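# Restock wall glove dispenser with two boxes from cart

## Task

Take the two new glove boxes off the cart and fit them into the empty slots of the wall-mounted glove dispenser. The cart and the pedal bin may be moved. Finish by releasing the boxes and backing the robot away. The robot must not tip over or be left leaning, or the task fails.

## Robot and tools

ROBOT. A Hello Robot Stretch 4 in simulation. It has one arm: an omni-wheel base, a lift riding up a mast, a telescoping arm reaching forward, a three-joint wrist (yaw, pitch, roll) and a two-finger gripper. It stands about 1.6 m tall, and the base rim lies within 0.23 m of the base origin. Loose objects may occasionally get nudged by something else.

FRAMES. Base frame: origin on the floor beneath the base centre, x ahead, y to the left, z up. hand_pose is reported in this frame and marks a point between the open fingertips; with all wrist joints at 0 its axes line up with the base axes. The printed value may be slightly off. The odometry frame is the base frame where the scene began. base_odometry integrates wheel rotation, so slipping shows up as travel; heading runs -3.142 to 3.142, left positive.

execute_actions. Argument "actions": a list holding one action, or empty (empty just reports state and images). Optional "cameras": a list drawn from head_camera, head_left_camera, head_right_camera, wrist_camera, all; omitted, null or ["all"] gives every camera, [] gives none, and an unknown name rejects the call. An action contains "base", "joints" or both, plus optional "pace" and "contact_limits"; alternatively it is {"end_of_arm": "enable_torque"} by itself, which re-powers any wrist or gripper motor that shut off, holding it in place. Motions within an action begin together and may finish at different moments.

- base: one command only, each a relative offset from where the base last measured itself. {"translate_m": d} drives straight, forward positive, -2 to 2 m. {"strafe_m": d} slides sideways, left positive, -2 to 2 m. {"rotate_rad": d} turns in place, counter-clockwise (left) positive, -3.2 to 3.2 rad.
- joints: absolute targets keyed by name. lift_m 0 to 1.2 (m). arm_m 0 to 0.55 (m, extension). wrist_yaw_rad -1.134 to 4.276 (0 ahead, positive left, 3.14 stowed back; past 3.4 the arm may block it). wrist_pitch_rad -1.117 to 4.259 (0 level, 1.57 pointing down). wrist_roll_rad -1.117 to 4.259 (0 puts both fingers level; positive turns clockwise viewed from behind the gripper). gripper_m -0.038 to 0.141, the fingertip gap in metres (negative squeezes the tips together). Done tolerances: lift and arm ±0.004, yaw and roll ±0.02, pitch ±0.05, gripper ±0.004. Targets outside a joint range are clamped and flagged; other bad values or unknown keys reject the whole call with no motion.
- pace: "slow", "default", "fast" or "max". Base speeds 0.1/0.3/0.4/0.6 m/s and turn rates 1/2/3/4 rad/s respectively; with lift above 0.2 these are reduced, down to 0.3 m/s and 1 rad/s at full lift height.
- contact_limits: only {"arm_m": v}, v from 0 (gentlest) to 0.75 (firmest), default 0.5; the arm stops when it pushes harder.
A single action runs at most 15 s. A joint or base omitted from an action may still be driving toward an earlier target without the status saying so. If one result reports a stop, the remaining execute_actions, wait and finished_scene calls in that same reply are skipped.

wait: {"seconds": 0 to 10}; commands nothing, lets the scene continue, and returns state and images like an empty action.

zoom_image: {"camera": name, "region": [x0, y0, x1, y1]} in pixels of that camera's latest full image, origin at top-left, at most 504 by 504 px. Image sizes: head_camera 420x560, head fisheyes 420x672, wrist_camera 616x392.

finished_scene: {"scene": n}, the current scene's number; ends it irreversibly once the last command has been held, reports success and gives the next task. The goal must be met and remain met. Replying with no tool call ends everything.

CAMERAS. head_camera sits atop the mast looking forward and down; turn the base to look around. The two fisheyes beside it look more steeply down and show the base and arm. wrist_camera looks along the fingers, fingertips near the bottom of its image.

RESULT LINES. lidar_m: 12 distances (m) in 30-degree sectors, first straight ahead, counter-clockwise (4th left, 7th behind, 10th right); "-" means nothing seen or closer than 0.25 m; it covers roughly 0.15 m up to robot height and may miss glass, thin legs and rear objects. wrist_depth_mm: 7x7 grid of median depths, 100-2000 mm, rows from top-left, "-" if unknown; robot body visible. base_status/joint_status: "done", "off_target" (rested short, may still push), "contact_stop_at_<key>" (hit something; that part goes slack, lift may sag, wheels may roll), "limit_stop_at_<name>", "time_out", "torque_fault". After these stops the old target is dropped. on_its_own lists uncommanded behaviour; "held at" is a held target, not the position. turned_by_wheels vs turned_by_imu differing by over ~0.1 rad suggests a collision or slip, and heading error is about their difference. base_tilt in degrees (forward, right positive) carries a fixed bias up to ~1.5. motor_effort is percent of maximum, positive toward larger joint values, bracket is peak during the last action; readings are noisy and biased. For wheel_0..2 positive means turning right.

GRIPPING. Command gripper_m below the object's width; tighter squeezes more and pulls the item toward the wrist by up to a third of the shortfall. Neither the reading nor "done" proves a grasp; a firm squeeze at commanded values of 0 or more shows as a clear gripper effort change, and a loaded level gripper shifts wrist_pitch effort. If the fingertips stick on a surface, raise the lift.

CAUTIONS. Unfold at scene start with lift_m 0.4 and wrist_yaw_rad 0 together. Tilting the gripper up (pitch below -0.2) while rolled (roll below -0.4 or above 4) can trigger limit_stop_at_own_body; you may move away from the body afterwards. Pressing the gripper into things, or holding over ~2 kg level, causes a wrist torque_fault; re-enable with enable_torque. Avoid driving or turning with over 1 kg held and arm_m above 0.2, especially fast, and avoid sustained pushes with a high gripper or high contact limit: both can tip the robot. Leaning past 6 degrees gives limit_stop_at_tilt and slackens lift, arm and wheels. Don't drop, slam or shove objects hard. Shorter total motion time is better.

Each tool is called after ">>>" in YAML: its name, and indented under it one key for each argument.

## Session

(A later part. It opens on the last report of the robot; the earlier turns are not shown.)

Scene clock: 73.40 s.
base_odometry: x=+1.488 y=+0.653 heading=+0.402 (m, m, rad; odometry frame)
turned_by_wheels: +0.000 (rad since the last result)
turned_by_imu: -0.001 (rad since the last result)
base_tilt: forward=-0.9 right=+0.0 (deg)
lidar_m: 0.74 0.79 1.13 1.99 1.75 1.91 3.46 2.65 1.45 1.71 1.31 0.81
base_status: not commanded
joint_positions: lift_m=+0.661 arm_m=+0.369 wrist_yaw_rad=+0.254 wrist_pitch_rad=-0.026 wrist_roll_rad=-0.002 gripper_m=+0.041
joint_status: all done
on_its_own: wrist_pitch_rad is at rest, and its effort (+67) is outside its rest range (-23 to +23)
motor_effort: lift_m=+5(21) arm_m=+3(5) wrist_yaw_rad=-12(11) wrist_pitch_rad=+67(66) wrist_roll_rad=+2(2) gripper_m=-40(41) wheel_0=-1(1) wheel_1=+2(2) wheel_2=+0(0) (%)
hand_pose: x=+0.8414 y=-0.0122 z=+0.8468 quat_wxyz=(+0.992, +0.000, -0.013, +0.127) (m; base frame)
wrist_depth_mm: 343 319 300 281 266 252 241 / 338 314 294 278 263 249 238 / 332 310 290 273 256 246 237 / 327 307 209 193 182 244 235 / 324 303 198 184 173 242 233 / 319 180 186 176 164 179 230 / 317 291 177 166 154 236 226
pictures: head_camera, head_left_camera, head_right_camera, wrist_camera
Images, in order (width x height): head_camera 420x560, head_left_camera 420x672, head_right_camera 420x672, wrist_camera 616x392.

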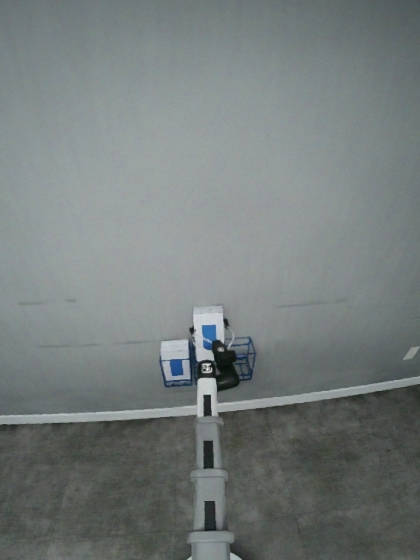

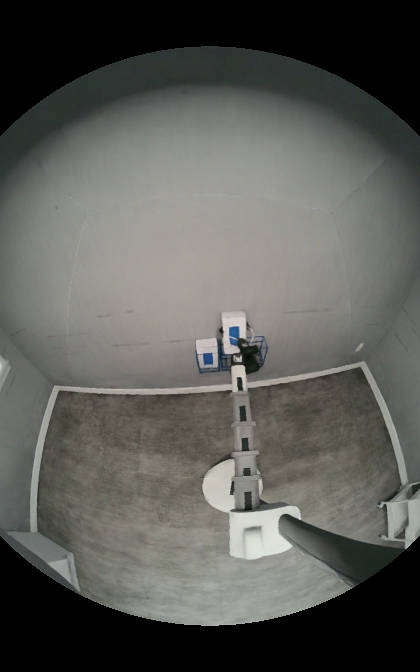

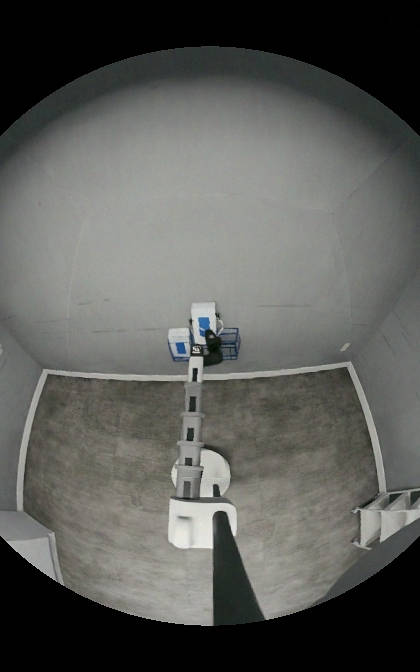

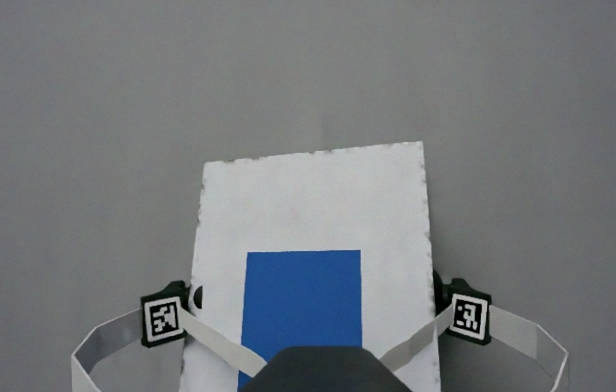

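>>> execute_actions:
  actions:
    - {"joints":{"lift_m":0.73}}

>>> zoom_image:
  camera: "head_left_camera"
  region: [180, 290, 290, 390]

>>> zoom_image:
  camera: "head_right_camera"
  region: [150, 280, 260, 380]

Scene clock: 76.30 s.
base_odometry: x=+1.488 y=+0.653 heading=+0.402 (m, m, rad; odometry frame)
turned_by_wheels: +0.000 (rad since the last result)
turned_by_imu: -0.001 (rad since the last result)
base_tilt: forward=-0.8 right=+0.0 (deg)
lidar_m: 0.74 0.80 1.17 1.96 1.72 1.88 3.48 2.66 1.46 1.71 1.32 0.81
base_status: not commanded
joint_positions: lift_m=+0.730 arm_m=+0.369 wrist_yaw_rad=+0.250 wrist_pitch_rad=+0.006 wrist_roll_rad=-0.002 gripper_m=+0.041
joint_status: all done
on_its_own: wrist_pitch_rad is at rest, and its effort (-26) is outside its rest range (-23 to +23)
motor_effort: lift_m=+24(28) arm_m=+4(4) wrist_yaw_rad=+0(11) wrist_pitch_rad=-26(65) wrist_roll_rad=+2(2) gripper_m=-33(37) wheel_0=-1(1) wheel_1=+3(2) wheel_2=+0(0) (%)
hand_pose: x=+0.8414 y=-0.0133 z=+0.9060 quat_wxyz=(+0.992, -0.002, +0.003, +0.125) (m; base frame)
wrist_depth_mm: 324 304 287 271 257 243 234 / 322 303 286 270 256 243 234 / 322 303 287 268 253 242 233 / 322 301 204 189 178 243 234 / 322 303 196 182 171 244 232 / 322 294 186 176 165 180 232 / 322 297 181 167 154 241 230
pictures: head_camera, head_left_camera, head_right_camera, wrist_camera
Images, in order (width x height): head_camera 420x560, head_left_camera 420x672, head_right_camera 420x672, wrist_camera 616x392.

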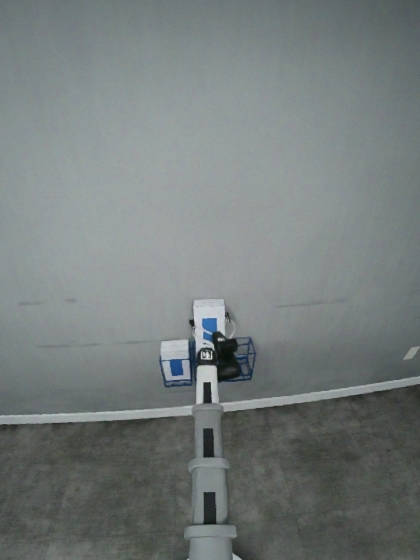

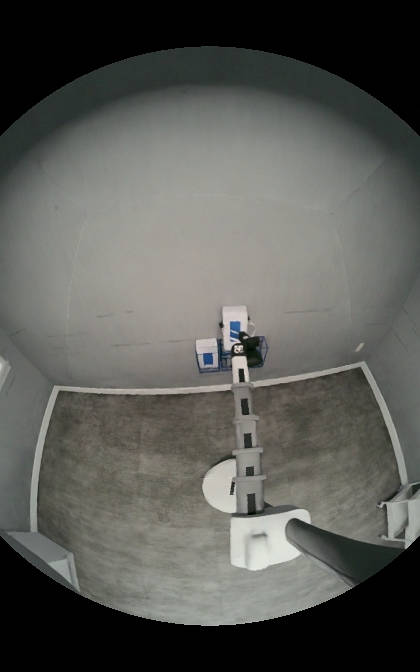

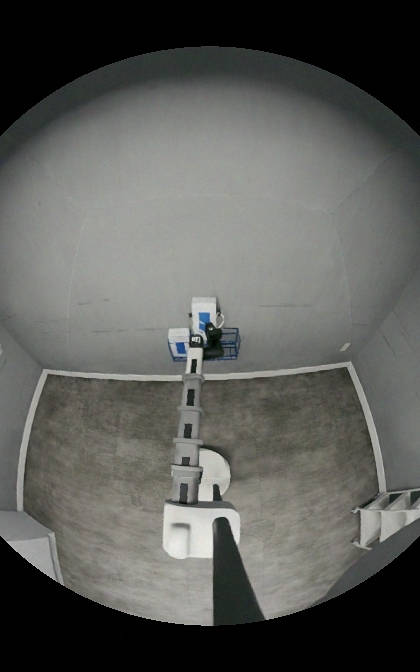

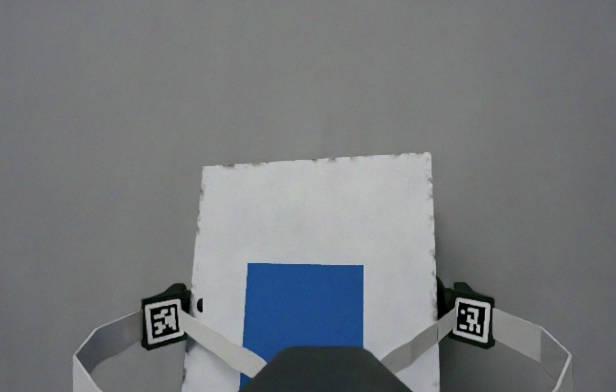

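Region (180, 290, 290, 390) of head_left_camera's 420x672 image, scaled by 4.582, with more detail than that image has; it fills the top 458 rows of this view, and the rest is white.

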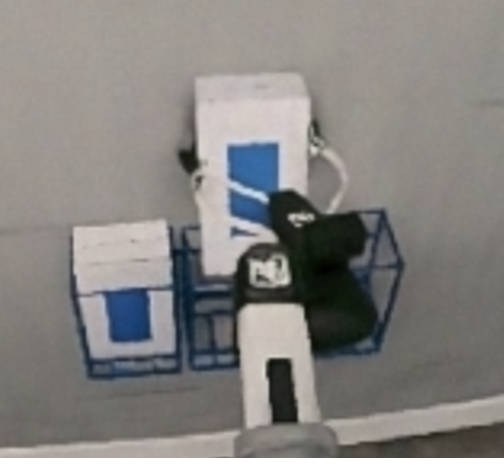

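Region (150, 280, 260, 380) of head_right_camera's 420x672 image, scaled by 4.582, with more detail than that image has; it fills the top 458 rows of this view, and the rest is white.

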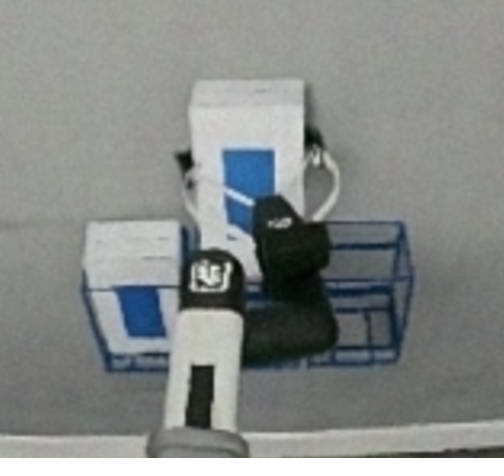

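>>> execute_actions:
  actions:
    - {"joints":{"arm_m":0.343}}
  cameras: []

>>> execute_actions:
  actions:
    - {"joints":{"lift_m":0.675},"pace":"slow"}
  cameras: ["head_left_camera","head_right_camera"]

Scene clock: 79.73 s.
base_odometry: x=+1.488 y=+0.653 heading=+0.402 (m, m, rad; odometry frame)
turned_by_wheels: +0.000 (rad since the last result)
turned_by_imu: -0.001 (rad since the last result)
base_tilt: forward=-0.9 right=+0.0 (deg)
lidar_m: 0.70 0.79 1.16 1.98 1.72 1.89 3.47 2.64 1.47 1.72 1.33 0.81
base_status: not commanded
joint_positions: lift_m=+0.730 arm_m=+0.344 wrist_yaw_rad=+0.250 wrist_pitch_rad=+0.006 wrist_roll_rad=-0.002 gripper_m=+0.041
joint_status: all done
on_its_own: wrist_pitch_rad is at rest, and its effort (-25) is outside its rest range (-23 to +23)
motor_effort: lift_m=+24(24) arm_m=-5(5) wrist_yaw_rad=+0(1) wrist_pitch_rad=-25(27) wrist_roll_rad=+1(2) gripper_m=-37(34) wheel_0=-1(1) wheel_1=+2(2) wheel_2=+0(0) (%)
hand_pose: x=+0.8159 y=-0.0133 z=+0.9060 quat_wxyz=(+0.992, -0.002, +0.003, +0.125) (m; base frame)
wrist_depth_mm: 353 334 314 297 282 268 257 / 355 334 315 297 282 267 257 / 353 332 314 294 279 266 257 / 353 332 204 189 178 266 256 / 351 332 196 182 170 266 255 / 351 322 186 176 165 180 255 / 353 325 180 167 154 265 252
pictures: none
No camera images: the call's "cameras" was empty. Leave "cameras" out to get every camera's image.

Scene clock: 81.07 s.
base_odometry: x=+1.488 y=+0.653 heading=+0.402 (m, m, rad; odometry frame)
turned_by_wheels: +0.000 (rad since the last result)
turned_by_imu: -0.001 (rad since the last result)
base_tilt: forward=-0.9 right=+0.0 (deg)
lidar_m: 0.71 0.80 1.16 1.97 1.71 1.89 3.45 2.65 1.46 1.72 1.31 0.83
base_status: not commanded
joint_positions: lift_m=+0.676 arm_m=+0.344 wrist_yaw_rad=+0.251 wrist_pitch_rad=-0.016 wrist_roll_rad=-0.002 gripper_m=+0.041
joint_status: all done
on_its_own: wrist_pitch_rad is at rest, and its effort (+37) is outside its rest range (-23 to +23)
motor_effort: lift_m=+9(23) arm_m=-5(5) wrist_yaw_rad=-2(2) wrist_pitch_rad=+37(37) wrist_roll_rad=+1(1) gripper_m=-32(37) wheel_0=-2(1) wheel_1=+2(2) wheel_2=+0(0) (%)
hand_pose: x=+0.8159 y=-0.0131 z=+0.8588 quat_wxyz=(+0.992, +0.000, -0.008, +0.125) (m; base frame)
wrist_depth_mm: 366 342 322 304 289 273 264 / 362 340 320 303 287 272 262 / 359 338 319 298 279 271 258 / 355 336 206 191 180 268 257 / 353 332 198 183 172 267 255 / 349 181 186 175 164 178 253 / 347 322 178 166 153 262 250
pictures: head_left_camera, head_right_camera
Images, in order (width x height): head_left_camera 420x672, head_right_camera 420x672.

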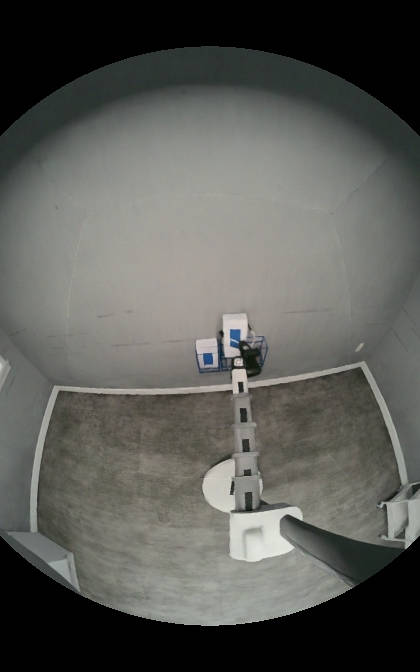

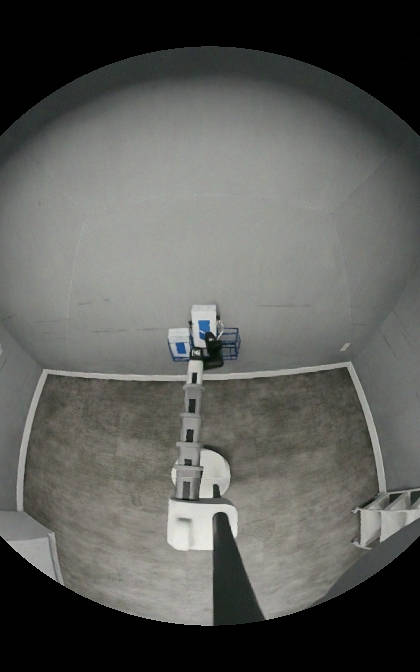

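>>> execute_actions:
  actions:
    - {"joints":{"lift_m":0.73}}
  cameras: []

>>> execute_actions:
  actions:
    - {"joints":{"arm_m":0.40},"contact_limits":{"arm_m":0.1},"pace":"slow"}
  cameras: ["head_left_camera"]

>>> zoom_image:
  camera: "head_left_camera"
  region: [180, 290, 290, 390]

Scene clock: 92.03 s.
base_odometry: x=+1.488 y=+0.653 heading=+0.402 (m, m, rad; odometry frame)
turned_by_wheels: +0.000 (rad since the last result)
turned_by_imu: -0.002 (rad since the last result)
base_tilt: forward=-0.8 right=+0.0 (deg)
lidar_m: 0.71 0.78 1.16 1.99 1.71 1.91 3.44 2.63 1.49 1.70 1.31 0.83
base_status: not commanded
joint_positions: lift_m=+0.730 arm_m=+0.344 wrist_yaw_rad=+0.250 wrist_pitch_rad=+0.006 wrist_roll_rad=-0.002 gripper_m=+0.041
joint_status: all done
on_its_own: wrist_pitch_rad is at rest, and its effort (-27) is outside its rest range (-23 to +23)
motor_effort: lift_m=+24(30) arm_m=-5(5) wrist_yaw_rad=-1(2) wrist_pitch_rad=-27(37) wrist_roll_rad=+1(0) gripper_m=-35(34) wheel_0=-1(1) wheel_1=+2(2) wheel_2=+0(0) (%)
hand_pose: x=+0.8159 y=-0.0133 z=+0.9060 quat_wxyz=(+0.992, -0.001, +0.003, +0.125) (m; base frame)
wrist_depth_mm: 355 336 314 298 282 267 256 / 353 332 314 297 282 268 256 / 353 332 314 293 278 266 256 / 353 334 204 189 178 266 256 / 353 330 196 182 170 266 255 / 351 324 186 176 164 180 255 / 351 324 181 167 154 266 252
pictures: none
No camera images: the call's "cameras" was empty. Leave "cameras" out to get every camera's image.

Scene clock: 93.73 s.
base_odometry: x=+1.488 y=+0.653 heading=+0.401 (m, m, rad; odometry frame)
turned_by_wheels: +0.000 (rad since the last result)
turned_by_imu: -0.001 (rad since the last result)
base_tilt: forward=-0.9 right=+0.0 (deg)
lidar_m: 0.75 0.79 1.16 1.99 1.71 1.89 3.47 2.65 1.48 1.71 1.33 0.80
base_status: not commanded
joint_positions: lift_m=+0.730 arm_m=+0.396 wrist_yaw_rad=+0.247 wrist_pitch_rad=+0.007 wrist_roll_rad=-0.002 gripper_m=+0.041
joint_status: arm_m contact_stop (moved +0.052 of +0.056)
on_its_own: arm_m is slack since a contact_stop; wrist_pitch_rad is at rest, and its effort (-29) is outside its rest range (-23 to +23)
motor_effort: lift_m=+24(24) arm_m=+0(13) wrist_yaw_rad=+8(9) wrist_pitch_rad=-29(30) wrist_roll_rad=+3(2) gripper_m=-33(39) wheel_0=-1(1) wheel_1=+2(2) wheel_2=-3(3) (%)
contact_limits: arm_m 0.1
hand_pose: x=+0.8681 y=-0.0142 z=+0.9057 quat_wxyz=(+0.992, -0.002, +0.003, +0.123) (m; base frame)
wrist_depth_mm: 290 274 257 243 231 219 212 / 291 273 257 243 230 219 212 / 290 272 257 243 230 220 211 / 290 272 187 174 163 219 211 / 289 272 185 173 162 220 211 / 289 204 183 172 161 180 211 / 287 267 181 167 156 218 143
pictures: head_left_camera
Images, in order (width x height): head_left_camera 420x672.

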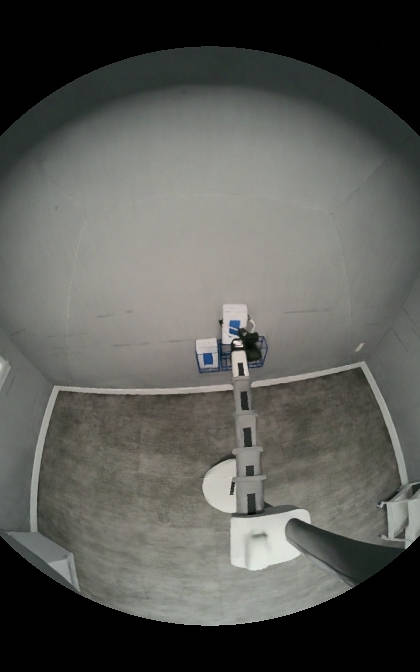

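Region (180, 290, 290, 390) of head_left_camera's 420x672 image, scaled by 4.582, with more detail than that image has; it fills the top 458 rows of this view, and the rest is white.

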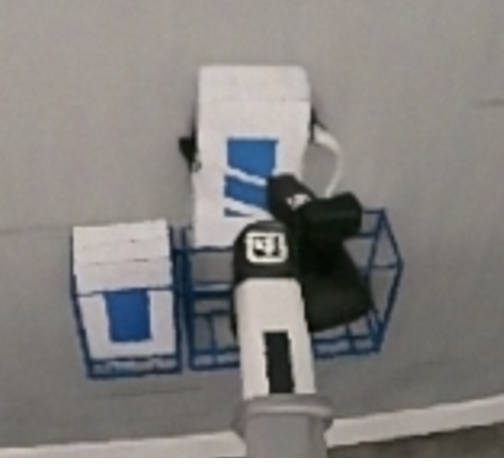

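>>> execute_actions:
  actions:
    - {"joints":{"arm_m":0.382},"pace":"slow"}
  cameras: []

>>> execute_actions:
  actions:
    - {"joints":{"lift_m":0.67},"pace":"slow"}
  cameras: ["head_left_camera"]

>>> zoom_image:
  camera: "head_left_camera"
  region: [180, 290, 290, 390]

Scene clock: 98.10 s.
base_odometry: x=+1.488 y=+0.653 heading=+0.401 (m, m, rad; odometry frame)
turned_by_wheels: +0.000 (rad since the last result)
turned_by_imu: -0.002 (rad since the last result)
base_tilt: forward=-0.8 right=+0.0 (deg)
lidar_m: 0.75 0.81 1.18 1.98 1.72 1.89 3.47 2.63 1.48 1.70 1.32 0.82
base_status: not commanded
joint_positions: lift_m=+0.730 arm_m=+0.383 wrist_yaw_rad=+0.250 wrist_pitch_rad=+0.005 wrist_roll_rad=-0.002 gripper_m=+0.041
joint_status: all done
on_its_own: wrist_pitch_rad is at rest, and its effort (-25) is outside its rest range (-23 to +23)
motor_effort: lift_m=+24(24) arm_m=-5(6) wrist_yaw_rad=+0(8) wrist_pitch_rad=-25(30) wrist_roll_rad=+1(2) gripper_m=-33(35) wheel_0=-1(1) wheel_1=+2(2) wheel_2=-3(3) (%)
hand_pose: x=+0.8549 y=-0.0134 z=+0.9063 quat_wxyz=(+0.992, -0.001, +0.002, +0.125) (m; base frame)
wrist_depth_mm: 307 289 271 257 243 231 223 / 306 289 271 257 243 232 222 / 306 289 271 253 242 230 222 / 304 287 199 185 173 230 221 / 304 286 193 180 168 230 221 / 304 278 186 175 163 180 220 / 304 279 181 167 155 229 218
pictures: none
No camera images: the call's "cameras" was empty. Leave "cameras" out to get every camera's image.

Scene clock: 99.47 s.
base_odometry: x=+1.488 y=+0.653 heading=+0.401 (m, m, rad; odometry frame)
turned_by_wheels: +0.000 (rad since the last result)
turned_by_imu: +0.000 (rad since the last result)
base_tilt: forward=-0.9 right=-0.1 (deg)
lidar_m: 0.76 0.78 1.15 1.98 1.74 1.90 3.47 2.64 1.47 1.71 1.32 0.81
base_status: not commanded
joint_positions: lift_m=+0.671 arm_m=+0.383 wrist_yaw_rad=+0.253 wrist_pitch_rad=-0.017 wrist_roll_rad=-0.003 gripper_m=+0.041
joint_status: all done
on_its_own: wrist_pitch_rad is at rest, and its effort (+39) is outside its rest range (-23 to +23)
motor_effort: lift_m=+9(22) arm_m=-5(5) wrist_yaw_rad=-10(9) wrist_pitch_rad=+39(39) wrist_roll_rad=+4(3) gripper_m=-37(35) wheel_0=-2(2) wheel_1=+2(2) wheel_2=-2(3) (%)
hand_pose: x=+0.8549 y=-0.0124 z=+0.8539 quat_wxyz=(+0.992, +0.000, -0.009, +0.126) (m; base frame)
wrist_depth_mm: 320 297 281 265 249 236 227 / 314 296 277 262 247 235 225 / 314 294 274 258 241 233 224 / 309 290 201 187 177 231 223 / 307 287 193 181 171 229 220 / 304 181 185 174 164 179 220 / 300 278 179 167 155 225 140
pictures: head_left_camera
Images, in order (width x height): head_left_camera 420x672.

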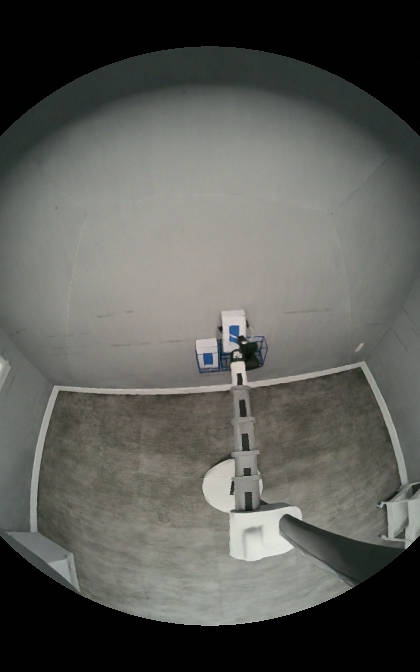

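Region (180, 290, 290, 390) of head_left_camera's 420x672 image, scaled by 4.582, with more detail than that image has; it fills the top 458 rows of this view, and the rest is white.

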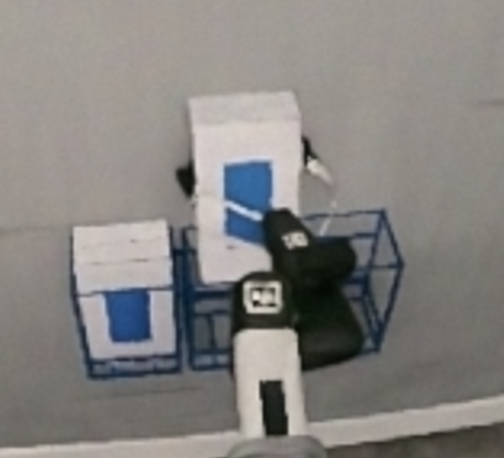

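>>> execute_actions:
  actions:
    - {"joints":{"lift_m":0.72}}
  cameras: []

>>> execute_actions:
  actions:
    - {"base":{"strafe_m":0.013},"pace":"slow"}
  cameras: []

>>> execute_actions:
  actions:
    - {"joints":{"lift_m":0.66},"pace":"slow"}
  cameras: ["head_left_camera"]

>>> zoom_image:
  camera: "head_left_camera"
  region: [180, 290, 290, 390]

Scene clock: 104.20 s.
base_odometry: x=+1.488 y=+0.653 heading=+0.401 (m, m, rad; odometry frame)
turned_by_wheels: +0.000 (rad since the last result)
turned_by_imu: -0.002 (rad since the last result)
base_tilt: forward=-0.8 right=+0.0 (deg)
lidar_m: 0.76 0.80 1.17 1.98 1.75 1.89 3.48 2.62 1.46 1.71 1.32 0.80
base_status: not commanded
joint_positions: lift_m=+0.719 arm_m=+0.383 wrist_yaw_rad=+0.250 wrist_pitch_rad=+0.006 wrist_roll_rad=-0.003 gripper_m=+0.041
joint_status: all done
on_its_own: wrist_pitch_rad is at rest, and its effort (-28) is outside its rest range (-23 to +23)
motor_effort: lift_m=+25(22) arm_m=-5(5) wrist_yaw_rad=-1(10) wrist_pitch_rad=-28(42) wrist_roll_rad=+3(4) gripper_m=-35(35) wheel_0=-1(1) wheel_1=+2(2) wheel_2=-2(2) (%)
hand_pose: x=+0.8548 y=-0.0132 z=+0.8960 quat_wxyz=(+0.992, -0.002, +0.003, +0.125) (m; base frame)
wrist_depth_mm: 309 290 272 257 244 230 222 / 307 287 271 256 243 231 222 / 306 289 270 255 241 231 222 / 304 286 199 186 174 230 222 / 304 287 193 180 169 230 221 / 306 204 186 175 164 180 220 / 304 281 181 167 156 229 218
pictures: none
No camera images: the call's "cameras" was empty. Leave "cameras" out to get every camera's image.

Scene clock: 105.17 s.
base_odometry: x=+1.483 y=+0.664 heading=+0.402 (m, m, rad; odometry frame)
turned_by_wheels: +0.000 (rad since the last result)
turned_by_imu: +0.000 (rad since the last result)
base_tilt: forward=-0.9 right=+0.0 (deg)
lidar_m: 0.75 0.88 1.16 1.97 1.72 1.87 3.48 2.67 1.49 1.72 1.33 0.81
base_status: done
joint_positions: lift_m=+0.719 arm_m=+0.383 wrist_yaw_rad=+0.249 wrist_pitch_rad=+0.006 wrist_roll_rad=-0.002 gripper_m=+0.041
joint_status: not commanded
on_its_own: wrist_pitch_rad is at rest, and its effort (-26) is outside its rest range (-23 to +23)
motor_effort: lift_m=+24(24) arm_m=-4(5) wrist_yaw_rad=+1(2) wrist_pitch_rad=-26(29) wrist_roll_rad=+1(2) gripper_m=-33(37) wheel_0=-3(3) wheel_1=+6(8) wheel_2=+0(2) (%)
hand_pose: x=+0.8548 y=-0.0135 z=+0.8960 quat_wxyz=(+0.992, -0.002, +0.003, +0.124) (m; base frame)
wrist_depth_mm: 307 289 272 257 243 230 222 / 306 287 270 255 243 231 221 / 304 286 270 254 240 230 222 / 304 287 198 184 173 230 221 / 304 286 193 180 168 229 220 / 306 277 186 175 164 180 220 / 304 281 182 167 156 229 217
pictures: none
No camera images: the call's "cameras" was empty. Leave "cameras" out to get every camera's image.

Scene clock: 106.77 s.
base_odometry: x=+1.483 y=+0.665 heading=+0.402 (m, m, rad; odometry frame)
turned_by_wheels: +0.000 (rad since the last result)
turned_by_imu: -0.001 (rad since the last result)
base_tilt: forward=-0.8 right=+0.0 (deg)
lidar_m: 0.74 0.87 1.17 1.95 1.73 1.86 3.46 2.68 1.50 1.72 1.33 0.83
base_status: not commanded
joint_positions: lift_m=+0.660 arm_m=+0.383 wrist_yaw_rad=+0.250 wrist_pitch_rad=+0.006 wrist_roll_rad=-0.002 gripper_m=+0.041
joint_status: all done
on_its_own: wrist_pitch_rad is at rest, and its effort (-26) is outside its rest range (-23 to +23)
motor_effort: lift_m=+20(26) arm_m=-4(4) wrist_yaw_rad=+1(4) wrist_pitch_rad=-26(55) wrist_roll_rad=+2(2) gripper_m=-33(34) wheel_0=+1(3) wheel_1=+3(6) wheel_2=-1(1) (%)
hand_pose: x=+0.8548 y=-0.0135 z=+0.8364 quat_wxyz=(+0.992, -0.002, +0.003, +0.124) (m; base frame)
wrist_depth_mm: 307 289 272 255 242 230 222 / 304 286 271 255 242 230 222 / 304 287 270 254 241 230 222 / 303 286 198 185 173 230 221 / 304 286 193 179 169 230 220 / 303 278 185 175 164 181 220 / 301 279 181 167 156 229 217
pictures: head_left_camera
Images, in order (width x height): head_left_camera 420x672.

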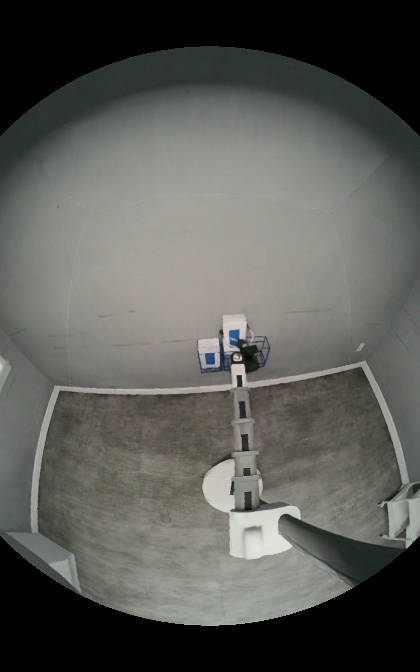

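Region (180, 290, 290, 390) of head_left_camera's 420x672 image, scaled by 4.582, with more detail than that image has; it fills the top 458 rows of this view, and the rest is white.

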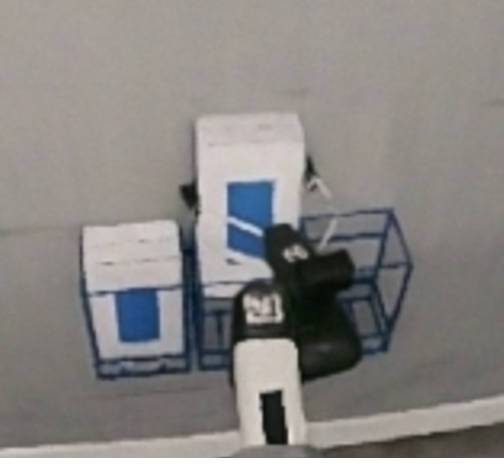

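>>> execute_actions:
  actions:
    - {"joints":{"lift_m":0.57},"pace":"slow"}
  cameras: ["head_left_camera"]

Scene clock: 109.70 s.
base_odometry: x=+1.483 y=+0.665 heading=+0.402 (m, m, rad; odometry frame)
turned_by_wheels: +0.000 (rad since the last result)
turned_by_imu: -0.001 (rad since the last result)
base_tilt: forward=-0.9 right=-0.1 (deg)
lidar_m: 0.75 0.88 1.16 1.97 1.71 1.87 3.48 2.68 1.49 1.72 1.30 0.82
base_status: not commanded
joint_positions: lift_m=+0.570 arm_m=+0.383 wrist_yaw_rad=+0.250 wrist_pitch_rad=+0.005 wrist_roll_rad=-0.002 gripper_m=+0.041
joint_status: all done
on_its_own: wrist_pitch_rad is at rest, and its effort (-24) is outside its rest range (-23 to +23)
motor_effort: lift_m=+16(19) arm_m=-4(4) wrist_yaw_rad=+1(1) wrist_pitch_rad=-24(27) wrist_roll_rad=+1(2) gripper_m=-35(35) wheel_0=+1(1) wheel_1=+3(3) wheel_2=-1(1) (%)
hand_pose: x=+0.8548 y=-0.0135 z=+0.7469 quat_wxyz=(+0.992, -0.001, +0.002, +0.124) (m; base frame)
wrist_depth_mm: 309 289 272 256 243 231 222 / 306 289 271 255 243 231 222 / 306 287 270 254 242 229 221 / 304 286 199 185 173 229 222 / 304 286 193 180 168 230 221 / 202 189 185 175 164 180 220 / 198 187 182 167 156 226 216
pictures: head_left_camera
Images, in order (width x height): head_left_camera 420x672.

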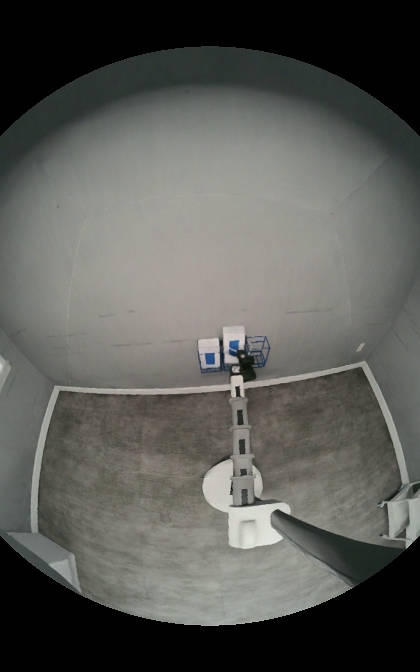

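>>> execute_actions:
  actions:
    - {"joints":{"gripper_m":0.14}}
  cameras: []

>>> execute_actions:
  actions:
    - {"joints":{"arm_m":0.0,"wrist_yaw_rad":0},"base":{"translate_m":-1.4}}
  cameras: ["head_camera"]

>>> execute_actions:
  actions:
    - {"joints":{"lift_m":0.95},"base":{"strafe_m":-0.55}}
  cameras: []

>>> execute_actions:
  actions:
    - {"base":{"rotate_rad":-0.95}}
  cameras: []

>>> execute_actions:
  actions:
    - {"joints":{"lift_m":0.655}}
  cameras: ["head_camera","wrist_camera"]

Scene clock: 115.43 s.
base_odometry: x=+1.483 y=+0.664 heading=+0.401 (m, m, rad; odometry frame)
turned_by_wheels: +0.000 (rad since the last result)
turned_by_imu: -0.002 (rad since the last result)
base_tilt: forward=-0.9 right=+0.0 (deg)
lidar_m: 0.73 0.88 1.14 1.97 1.71 1.87 3.47 2.67 1.47 1.72 1.32 0.83
base_status: not commanded
joint_positions: lift_m=+0.570 arm_m=+0.382 wrist_yaw_rad=+0.247 wrist_pitch_rad=+0.006 wrist_roll_rad=-0.003 gripper_m=+0.140
joint_status: all done
on_its_own: wrist_pitch_rad is at rest, and its effort (-26) is outside its rest range (-23 to +23)
motor_effort: lift_m=+17(17) arm_m=+3(4) wrist_yaw_rad=+10(10) wrist_pitch_rad=-26(30) wrist_roll_rad=+4(3) gripper_m=-2(34) wheel_0=+1(1) wheel_1=+3(3) wheel_2=-6(7) (%)
hand_pose: x=+0.8536 y=-0.0144 z=+0.7466 quat_wxyz=(+0.992, -0.002, +0.003, +0.123) (m; base frame)
wrist_depth_mm: 307 290 273 258 245 233 224 / 306 289 273 257 244 233 224 / 306 287 271 257 244 232 224 / 306 287 202 189 178 232 223 / 306 287 200 187 177 232 224 / 203 204 194 184 174 226 223 / 198 191 198 140 172 227 221
pictures: none
No camera images: the call's "cameras" was empty. Leave "cameras" out to get every camera's image.

Scene clock: 121.60 s.
base_odometry: x=+0.194 y=+0.118 heading=+0.401 (m, m, rad; odometry frame)
turned_by_wheels: +0.000 (rad since the last result)
turned_by_imu: +0.001 (rad since the last result)
base_tilt: forward=-0.9 right=+0.0 (deg)
lidar_m: 2.15 2.32 2.06 1.27 1.31 1.75 2.02 2.06 1.93 1.42 1.44 2.36
base_status: done
joint_positions: lift_m=+0.570 arm_m=+0.002 wrist_yaw_rad=+0.000 wrist_pitch_rad=-0.001 wrist_roll_rad=-0.002 gripper_m=+0.140
joint_status: all done
motor_effort: lift_m=+17(17) arm_m=-5(7) wrist_yaw_rad=+0(59) wrist_pitch_rad=-7(31) wrist_roll_rad=+1(6) gripper_m=-2(3) wheel_0=-3(14) wheel_1=-4(8) wheel_2=+1(20) (%)
hand_pose: x=+0.4610 y=-0.0874 z=+0.7485 quat_wxyz=(+1.000, -0.001, +0.000, +0.000) (m; base frame)
wrist_depth_mm: - - - - - - - / - - - - - - - / - - - - - - - / - - - - - - - / - - - - - - - / - - 220 - - 207 - / 1921 1863 1863 140 1863 1808 1921
pictures: head_camera
Images, in order (width x height): head_camera 420x560.

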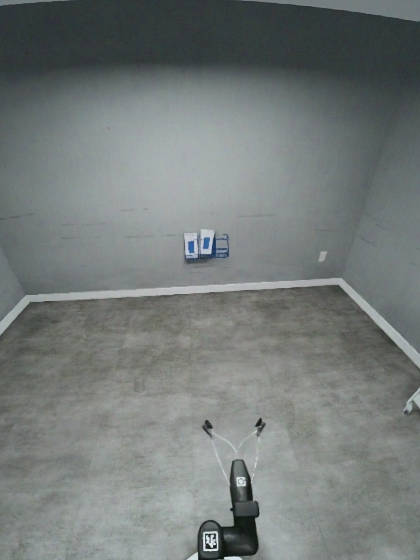

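Scene clock: 124.77 s.
base_odometry: x=+0.408 y=-0.388 heading=+0.401 (m, m, rad; odometry frame)
turned_by_wheels: +0.000 (rad since the last result)
turned_by_imu: +0.001 (rad since the last result)
base_tilt: forward=-0.9 right=+0.0 (deg)
lidar_m: 2.17 2.23 2.61 1.83 1.89 2.10 1.98 1.90 1.34 1.27 0.89 1.72
base_status: done
joint_positions: lift_m=+0.950 arm_m=+0.002 wrist_yaw_rad=+0.000 wrist_pitch_rad=-0.001 wrist_roll_rad=-0.002 gripper_m=+0.140
joint_status: all done
motor_effort: lift_m=+22(24) arm_m=-5(5) wrist_yaw_rad=+0(0) wrist_pitch_rad=-6(7) wrist_roll_rad=+0(2) gripper_m=+0(0) wheel_0=+2(13) wheel_1=-2(10) wheel_2=+0(1) (%)
hand_pose: x=+0.4610 y=-0.0874 z=+1.1282 quat_wxyz=(+1.000, -0.001, +0.000, +0.000) (m; base frame)
wrist_depth_mm: - - - - - - 1618 / - - - - - - 1618 / - - - - - - 1618 / - - - - - - 1661 / - - - - - - 1618 / - - 219 - - 206 1618 / - - - 140 - - 1618
pictures: none
No camera images: the call's "cameras" was empty. Leave "cameras" out to get every camera's image.

Scene clock: 126.53 s.
base_odometry: x=+0.408 y=-0.388 heading=-0.549 (m, m, rad; odometry frame)
turned_by_wheels: -0.949 (rad since the last result)
turned_by_imu: -0.938 (rad since the last result)
base_tilt: forward=-0.9 right=+0.0 (deg)
lidar_m: 0.89 1.88 2.19 2.39 2.54 1.82 1.96 2.06 1.97 1.71 1.30 1.05
base_status: done
joint_positions: lift_m=+0.950 arm_m=+0.002 wrist_yaw_rad=+0.000 wrist_pitch_rad=-0.001 wrist_roll_rad=-0.002 gripper_m=+0.140
joint_status: not commanded
motor_effort: lift_m=+20(22) arm_m=-5(5) wrist_yaw_rad=+0(1) wrist_pitch_rad=-6(6) wrist_roll_rad=+1(2) gripper_m=+2(3) wheel_0=+3(2) wheel_1=+3(8) wheel_2=+2(9) (%)
hand_pose: x=+0.4610 y=-0.0874 z=+1.1282 quat_wxyz=(+1.000, -0.001, +0.000, +0.000) (m; base frame)
wrist_depth_mm: 1983 1983 1576 1336 1118 976 866 / - 1983 1537 1308 1098 960 866 / - 1983 1576 1308 1118 976 854 / 1983 1921 1537 1255 1098 976 854 / 1983 1983 1537 1281 1098 960 854 / 1921 1983 220 1205 1042 206 854 / 1921 1921 1499 140 1060 946 854
pictures: none
No camera images: the call's "cameras" was empty. Leave "cameras" out to get every camera's image.

Scene clock: 128.80 s.
base_odometry: x=+0.408 y=-0.388 heading=-0.549 (m, m, rad; odometry frame)
turned_by_wheels: +0.000 (rad since the last result)
turned_by_imu: -0.001 (rad since the last result)
base_tilt: forward=-0.9 right=+0.0 (deg)
lidar_m: 0.92 1.90 2.20 2.40 2.54 1.83 1.97 2.06 1.99 1.70 1.31 1.04
base_status: not commanded
joint_positions: lift_m=+0.655 arm_m=+0.002 wrist_yaw_rad=+0.000 wrist_pitch_rad=-0.001 wrist_roll_rad=-0.002 gripper_m=+0.140
joint_status: all done
motor_effort: lift_m=+15(21) arm_m=-5(5) wrist_yaw_rad=+0(0) wrist_pitch_rad=-7(7) wrist_roll_rad=+2(1) gripper_m=+0(1) wheel_0=+3(3) wheel_1=+3(3) wheel_2=+2(2) (%)
hand_pose: x=+0.4610 y=-0.0874 z=+0.8337 quat_wxyz=(+1.000, -0.001, +0.000, +0.000) (m; base frame)
wrist_depth_mm: 1983 1983 1576 1308 1118 946 866 / - - 1576 1308 1118 960 878 / - 1921 1537 1281 1098 976 854 / 1983 1921 1576 1255 1118 960 854 / 1983 1983 1537 1025 1078 960 866 / 1983 1921 220 768 699 207 866 / 1983 1863 1499 141 991 960 854
pictures: head_camera, wrist_camera
Images, in order (width x height): head_camera 420x560, wrist_camera 616x392.

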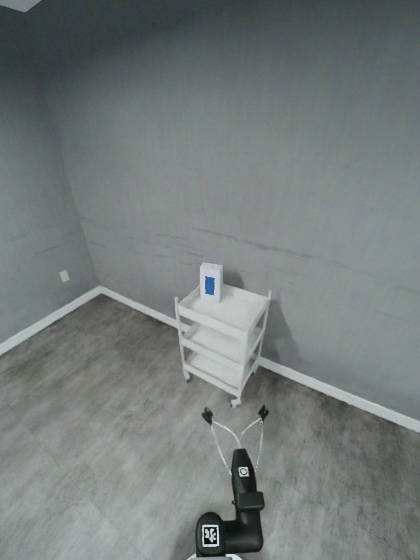

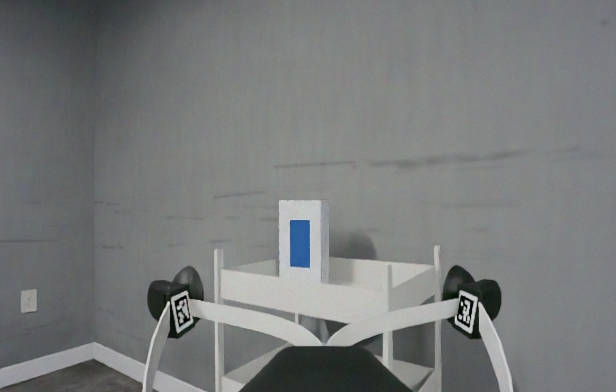

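>>> execute_actions:
  actions:
    - {"base":{"translate_m":0.3},"joints":{"arm_m":0.25}}
  cameras: ["wrist_camera"]

Scene clock: 133.23 s.
base_odometry: x=+0.664 y=-0.544 heading=-0.548 (m, m, rad; odometry frame)
turned_by_wheels: +0.000 (rad since the last result)
turned_by_imu: -0.002 (rad since the last result)
base_tilt: forward=-0.8 right=+0.0 (deg)
lidar_m: 0.64 1.52 2.05 2.15 2.80 2.08 2.24 2.23 2.17 1.39 1.03 0.62
base_status: done
joint_positions: lift_m=+0.655 arm_m=+0.249 wrist_yaw_rad=+0.000 wrist_pitch_rad=-0.001 wrist_roll_rad=-0.002 gripper_m=+0.140
joint_status: all done
motor_effort: lift_m=+15(15) arm_m=+5(6) wrist_yaw_rad=+0(1) wrist_pitch_rad=-9(7) wrist_roll_rad=+1(2) gripper_m=-2(0) wheel_0=+4(9) wheel_1=+4(9) wheel_2=-2(12) (%)
hand_pose: x=+0.7085 y=-0.0874 z=+0.8338 quat_wxyz=(+1.000, -0.001, +0.000, +0.000) (m; base frame)
wrist_depth_mm: 1464 1098 878 715 621 535 477 / 1464 1078 854 715 609 535 480 / 1397 1078 854 715 609 535 477 / 1430 1078 854 488 609 530 477 / 1397 1078 854 455 609 525 477 / 1397 1060 219 452 569 207 477 / 1397 404 477 140 488 439 404
pictures: wrist_camera
Images, in order (width x height): wrist_camera 616x392.

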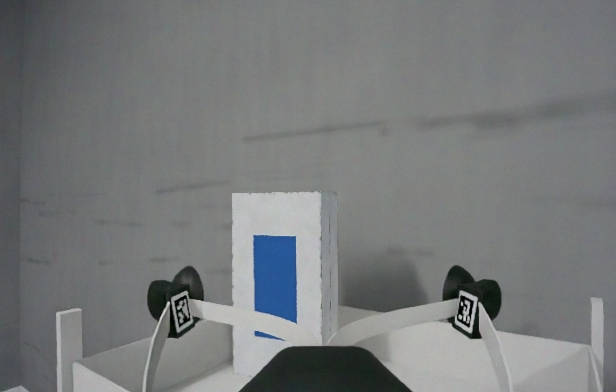

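>>> execute_actions:
  actions:
    - {"base":{"strafe_m":0.04},"joints":{"lift_m":0.642}}
  cameras: []

>>> execute_actions:
  actions:
    - {"joints":{"arm_m":0.53}}
  cameras: ["wrist_camera"]

Scene clock: 136.30 s.
base_odometry: x=+0.685 y=-0.510 heading=-0.548 (m, m, rad; odometry frame)
turned_by_wheels: +0.000 (rad since the last result)
turned_by_imu: -0.002 (rad since the last result)
base_tilt: forward=-0.9 right=+0.0 (deg)
lidar_m: 0.66 1.56 2.03 2.12 2.79 2.07 2.18 2.26 2.20 1.40 1.06 0.61
base_status: done
joint_positions: lift_m=+0.642 arm_m=+0.249 wrist_yaw_rad=+0.000 wrist_pitch_rad=-0.001 wrist_roll_rad=-0.002 gripper_m=+0.140
joint_status: all done
motor_effort: lift_m=+15(17) arm_m=+5(5) wrist_yaw_rad=+0(1) wrist_pitch_rad=-7(8) wrist_roll_rad=+1(1) gripper_m=+1(1) wheel_0=-3(8) wheel_1=+2(11) wheel_2=+0(1) (%)
hand_pose: x=+0.7085 y=-0.0874 z=+0.8208 quat_wxyz=(+1.000, -0.001, +0.000, +0.000) (m; base frame)
wrist_depth_mm: 1499 1138 878 741 640 554 500 / 1499 1118 891 750 627 554 500 / 1499 1118 904 741 627 554 496 / 1464 1098 891 469 621 549 496 / 1499 1118 891 462 615 549 496 / 1464 1060 219 455 512 207 484 / 1499 353 449 141 477 439 413
pictures: none
No camera images: the call's "cameras" was empty. Leave "cameras" out to get every camera's image.

Scene clock: 138.27 s.
base_odometry: x=+0.685 y=-0.510 heading=-0.548 (m, m, rad; odometry frame)
turned_by_wheels: +0.000 (rad since the last result)
turned_by_imu: -0.001 (rad since the last result)
base_tilt: forward=-0.8 right=+0.0 (deg)
lidar_m: 0.65 1.55 2.01 2.11 2.76 2.07 2.19 2.25 2.20 1.41 1.07 0.62
base_status: not commanded
joint_positions: lift_m=+0.642 arm_m=+0.529 wrist_yaw_rad=+0.000 wrist_pitch_rad=-0.001 wrist_roll_rad=-0.002 gripper_m=+0.140
joint_status: all done
motor_effort: lift_m=+14(14) arm_m=+5(7) wrist_yaw_rad=+1(2) wrist_pitch_rad=-6(6) wrist_roll_rad=+1(1) gripper_m=+3(2) wheel_0=-3(3) wheel_1=+2(2) wheel_2=+0(0) (%)
hand_pose: x=+0.9884 y=-0.0876 z=+0.8208 quat_wxyz=(+1.000, -0.001, -0.001, +0.000) (m; base frame)
wrist_depth_mm: 904 683 539 449 387 336 301 / 904 676 539 449 382 334 304 / 891 676 539 427 362 334 304 / 891 668 227 203 189 334 303 / 878 668 220 198 185 330 301 / 891 668 206 190 180 204 300 / 878 661 210 138 174 330 300
pictures: wrist_camera
Images, in order (width x height): wrist_camera 616x392.

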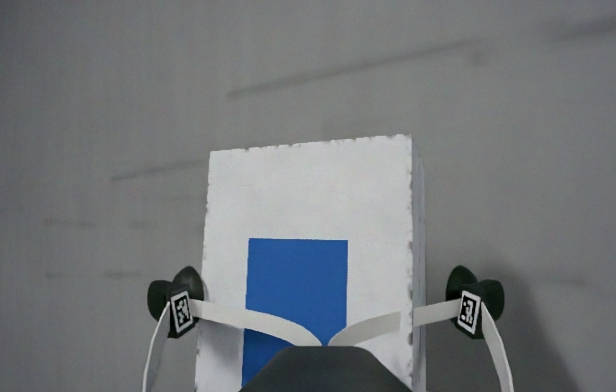

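>>> execute_actions:
  actions:
    - {"joints":{"arm_m":0.55,"lift_m":0.652},"base":{"translate_m":0.012}}
  cameras: []

>>> execute_actions:
  actions:
    - {"joints":{"gripper_m":0.04}}
  cameras: []

>>> execute_actions:
  actions:
    - {"joints":{"lift_m":0.85}}
  cameras: ["wrist_camera"]

>>> execute_actions:
  actions:
    - {"joints":{"arm_m":0.0},"base":{"translate_m":-0.25}}
  cameras: []

>>> execute_actions:
  actions:
    - {"base":{"rotate_rad":0.99},"pace":"slow"}
  cameras: ["head_camera"]

Scene clock: 142.47 s.
base_odometry: x=+0.695 y=-0.516 heading=-0.548 (m, m, rad; odometry frame)
turned_by_wheels: +0.000 (rad since the last result)
turned_by_imu: -0.001 (rad since the last result)
base_tilt: forward=-0.9 right=+0.0 (deg)
lidar_m: 0.64 1.53 2.02 2.11 2.79 2.07 2.22 2.24 2.20 1.42 1.07 0.61
base_status: done
joint_positions: lift_m=+0.652 arm_m=+0.549 wrist_yaw_rad=+0.000 wrist_pitch_rad=-0.001 wrist_roll_rad=-0.002 gripper_m=+0.140
joint_status: all done
motor_effort: lift_m=+22(21) arm_m=+5(6) wrist_yaw_rad=+1(2) wrist_pitch_rad=-7(9) wrist_roll_rad=+1(2) gripper_m=-2(0) wheel_0=+3(5) wheel_1=+4(8) wheel_2=-3(11) (%)
hand_pose: x=+1.0085 y=-0.0875 z=+0.8302 quat_wxyz=(+1.000, -0.001, +0.000, +0.000) (m; base frame)
wrist_depth_mm: 842 634 504 418 357 310 281 / 831 627 500 415 355 309 281 / 820 621 504 413 355 309 279 / 809 627 496 413 355 307 279 / 809 621 492 410 338 301 279 / 809 615 219 291 263 206 278 / 820 621 492 141 220 264 278
pictures: none
No camera images: the call's "cameras" was empty. Leave "cameras" out to get every camera's image.

Scene clock: 144.47 s.
base_odometry: x=+0.695 y=-0.516 heading=-0.548 (m, m, rad; odometry frame)
turned_by_wheels: +0.000 (rad since the last result)
turned_by_imu: -0.001 (rad since the last result)
base_tilt: forward=-0.9 right=+0.0 (deg)
lidar_m: 0.66 1.52 2.04 2.10 2.79 2.06 2.22 2.24 2.20 1.40 1.05 0.62
base_status: not commanded
joint_positions: lift_m=+0.652 arm_m=+0.549 wrist_yaw_rad=+0.000 wrist_pitch_rad=-0.001 wrist_roll_rad=-0.002 gripper_m=+0.040
joint_status: all done
motor_effort: lift_m=+22(22) arm_m=+5(5) wrist_yaw_rad=+1(1) wrist_pitch_rad=-7(8) wrist_roll_rad=+2(1) gripper_m=-8(4) wheel_0=+3(3) wheel_1=+4(5) wheel_2=-3(3) (%)
hand_pose: x=+1.0085 y=-0.0875 z=+0.8302 quat_wxyz=(+1.000, -0.001, +0.000, +0.000) (m; base frame)
wrist_depth_mm: 842 627 504 418 355 310 281 / 842 634 500 415 355 309 281 / 831 627 496 415 355 309 281 / 820 621 496 413 353 307 279 / 820 621 492 410 345 307 279 / 809 609 212 279 192 291 277 / 820 609 466 137 217 236 278
pictures: none
No camera images: the call's "cameras" was empty. Leave "cameras" out to get every camera's image.

Scene clock: 146.37 s.
base_odometry: x=+0.695 y=-0.516 heading=-0.548 (m, m, rad; odometry frame)
turned_by_wheels: +0.000 (rad since the last result)
turned_by_imu: -0.001 (rad since the last result)
base_tilt: forward=-0.8 right=+0.0 (deg)
lidar_m: 0.66 1.54 2.03 2.12 2.80 2.09 2.21 2.27 2.21 1.43 1.04 0.61
base_status: not commanded
joint_positions: lift_m=+0.850 arm_m=+0.549 wrist_yaw_rad=+0.000 wrist_pitch_rad=-0.001 wrist_roll_rad=-0.002 gripper_m=+0.040
joint_status: all done
motor_effort: lift_m=+22(24) arm_m=+5(5) wrist_yaw_rad=+1(0) wrist_pitch_rad=-7(7) wrist_roll_rad=+0(0) gripper_m=-9(3) wheel_0=+3(3) wheel_1=+5(4) wheel_2=-3(3) (%)
hand_pose: x=+1.0085 y=-0.0875 z=+1.0282 quat_wxyz=(+1.000, -0.001, +0.000, +0.000) (m; base frame)
wrist_depth_mm: 854 634 500 415 355 310 281 / 842 621 500 415 353 310 281 / 831 621 496 413 355 310 281 / 820 621 492 410 353 309 281 / 809 615 496 410 353 307 278 / 820 615 211 392 192 307 278 / 820 615 466 137 343 294 278
pictures: wrist_camera
Images, in order (width x height): wrist_camera 616x392.

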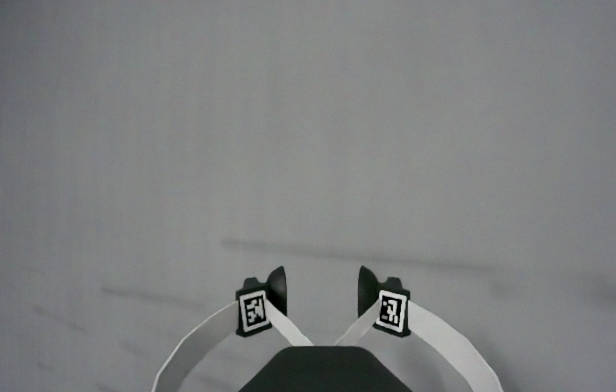

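Scene clock: 149.03 s.
base_odometry: x=+0.482 y=-0.386 heading=-0.548 (m, m, rad; odometry frame)
turned_by_wheels: +0.000 (rad since the last result)
turned_by_imu: -0.001 (rad since the last result)
base_tilt: forward=-0.9 right=+0.0 (deg)
lidar_m: 0.87 1.85 2.13 2.34 2.59 1.87 1.99 2.13 2.06 1.68 1.27 0.86
base_status: done
joint_positions: lift_m=+0.850 arm_m=+0.002 wrist_yaw_rad=+0.000 wrist_pitch_rad=-0.001 wrist_roll_rad=-0.002 gripper_m=+0.040
joint_status: all done
motor_effort: lift_m=+21(22) arm_m=-5(6) wrist_yaw_rad=+0(1) wrist_pitch_rad=-8(4) wrist_roll_rad=+1(2) gripper_m=-6(4) wheel_0=-2(8) wheel_1=-4(8) wheel_2=+1(11) (%)
hand_pose: x=+0.4610 y=-0.0875 z=+1.0282 quat_wxyz=(+1.000, -0.001, +0.000, +0.000) (m; base frame)
wrist_depth_mm: 1921 1921 1537 1255 1078 946 842 / 1983 1921 1499 1281 1060 946 842 / 1983 1921 1537 1255 1078 931 842 / 1921 1983 1499 1255 1078 931 831 / 1983 1863 1499 1281 1060 931 842 / 1921 1921 212 1042 193 931 831 / 1983 1863 854 137 917 878 831
pictures: none
No camera images: the call's "cameras" was empty. Leave "cameras" out to get every camera's image.

Scene clock: 151.30 s.
base_odometry: x=+0.482 y=-0.386 heading=+0.441 (m, m, rad; odometry frame)
turned_by_wheels: +0.989 (rad since the last result)
turned_by_imu: +0.975 (rad since the last result)
base_tilt: forward=-0.9 right=+0.0 (deg)
lidar_m: 2.12 2.19 2.63 1.86 1.93 2.14 2.05 1.76 1.29 1.03 0.85 1.74
base_status: done
joint_positions: lift_m=+0.850 arm_m=+0.002 wrist_yaw_rad=+0.000 wrist_pitch_rad=-0.001 wrist_roll_rad=-0.002 gripper_m=+0.040
joint_status: not commanded
motor_effort: lift_m=+21(21) arm_m=-5(5) wrist_yaw_rad=+0(0) wrist_pitch_rad=-8(7) wrist_roll_rad=+1(1) gripper_m=-6(3) wheel_0=-3(5) wheel_1=-5(8) wheel_2=-4(8) (%)
hand_pose: x=+0.4610 y=-0.0875 z=+1.0282 quat_wxyz=(+1.000, -0.001, +0.000, +0.000) (m; base frame)
wrist_depth_mm: - - - - - - 1661 / - - - - - - 1708 / - - - - - - 1708 / - - - - - - 1661 / - - - - - - 1708 / - - 211 - 193 - 1661 / - - - 137 1983 - 1661
pictures: head_camera
Images, in order (width x height): head_camera 420x560.

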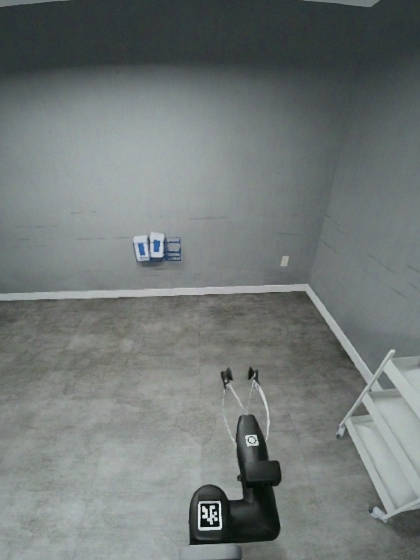

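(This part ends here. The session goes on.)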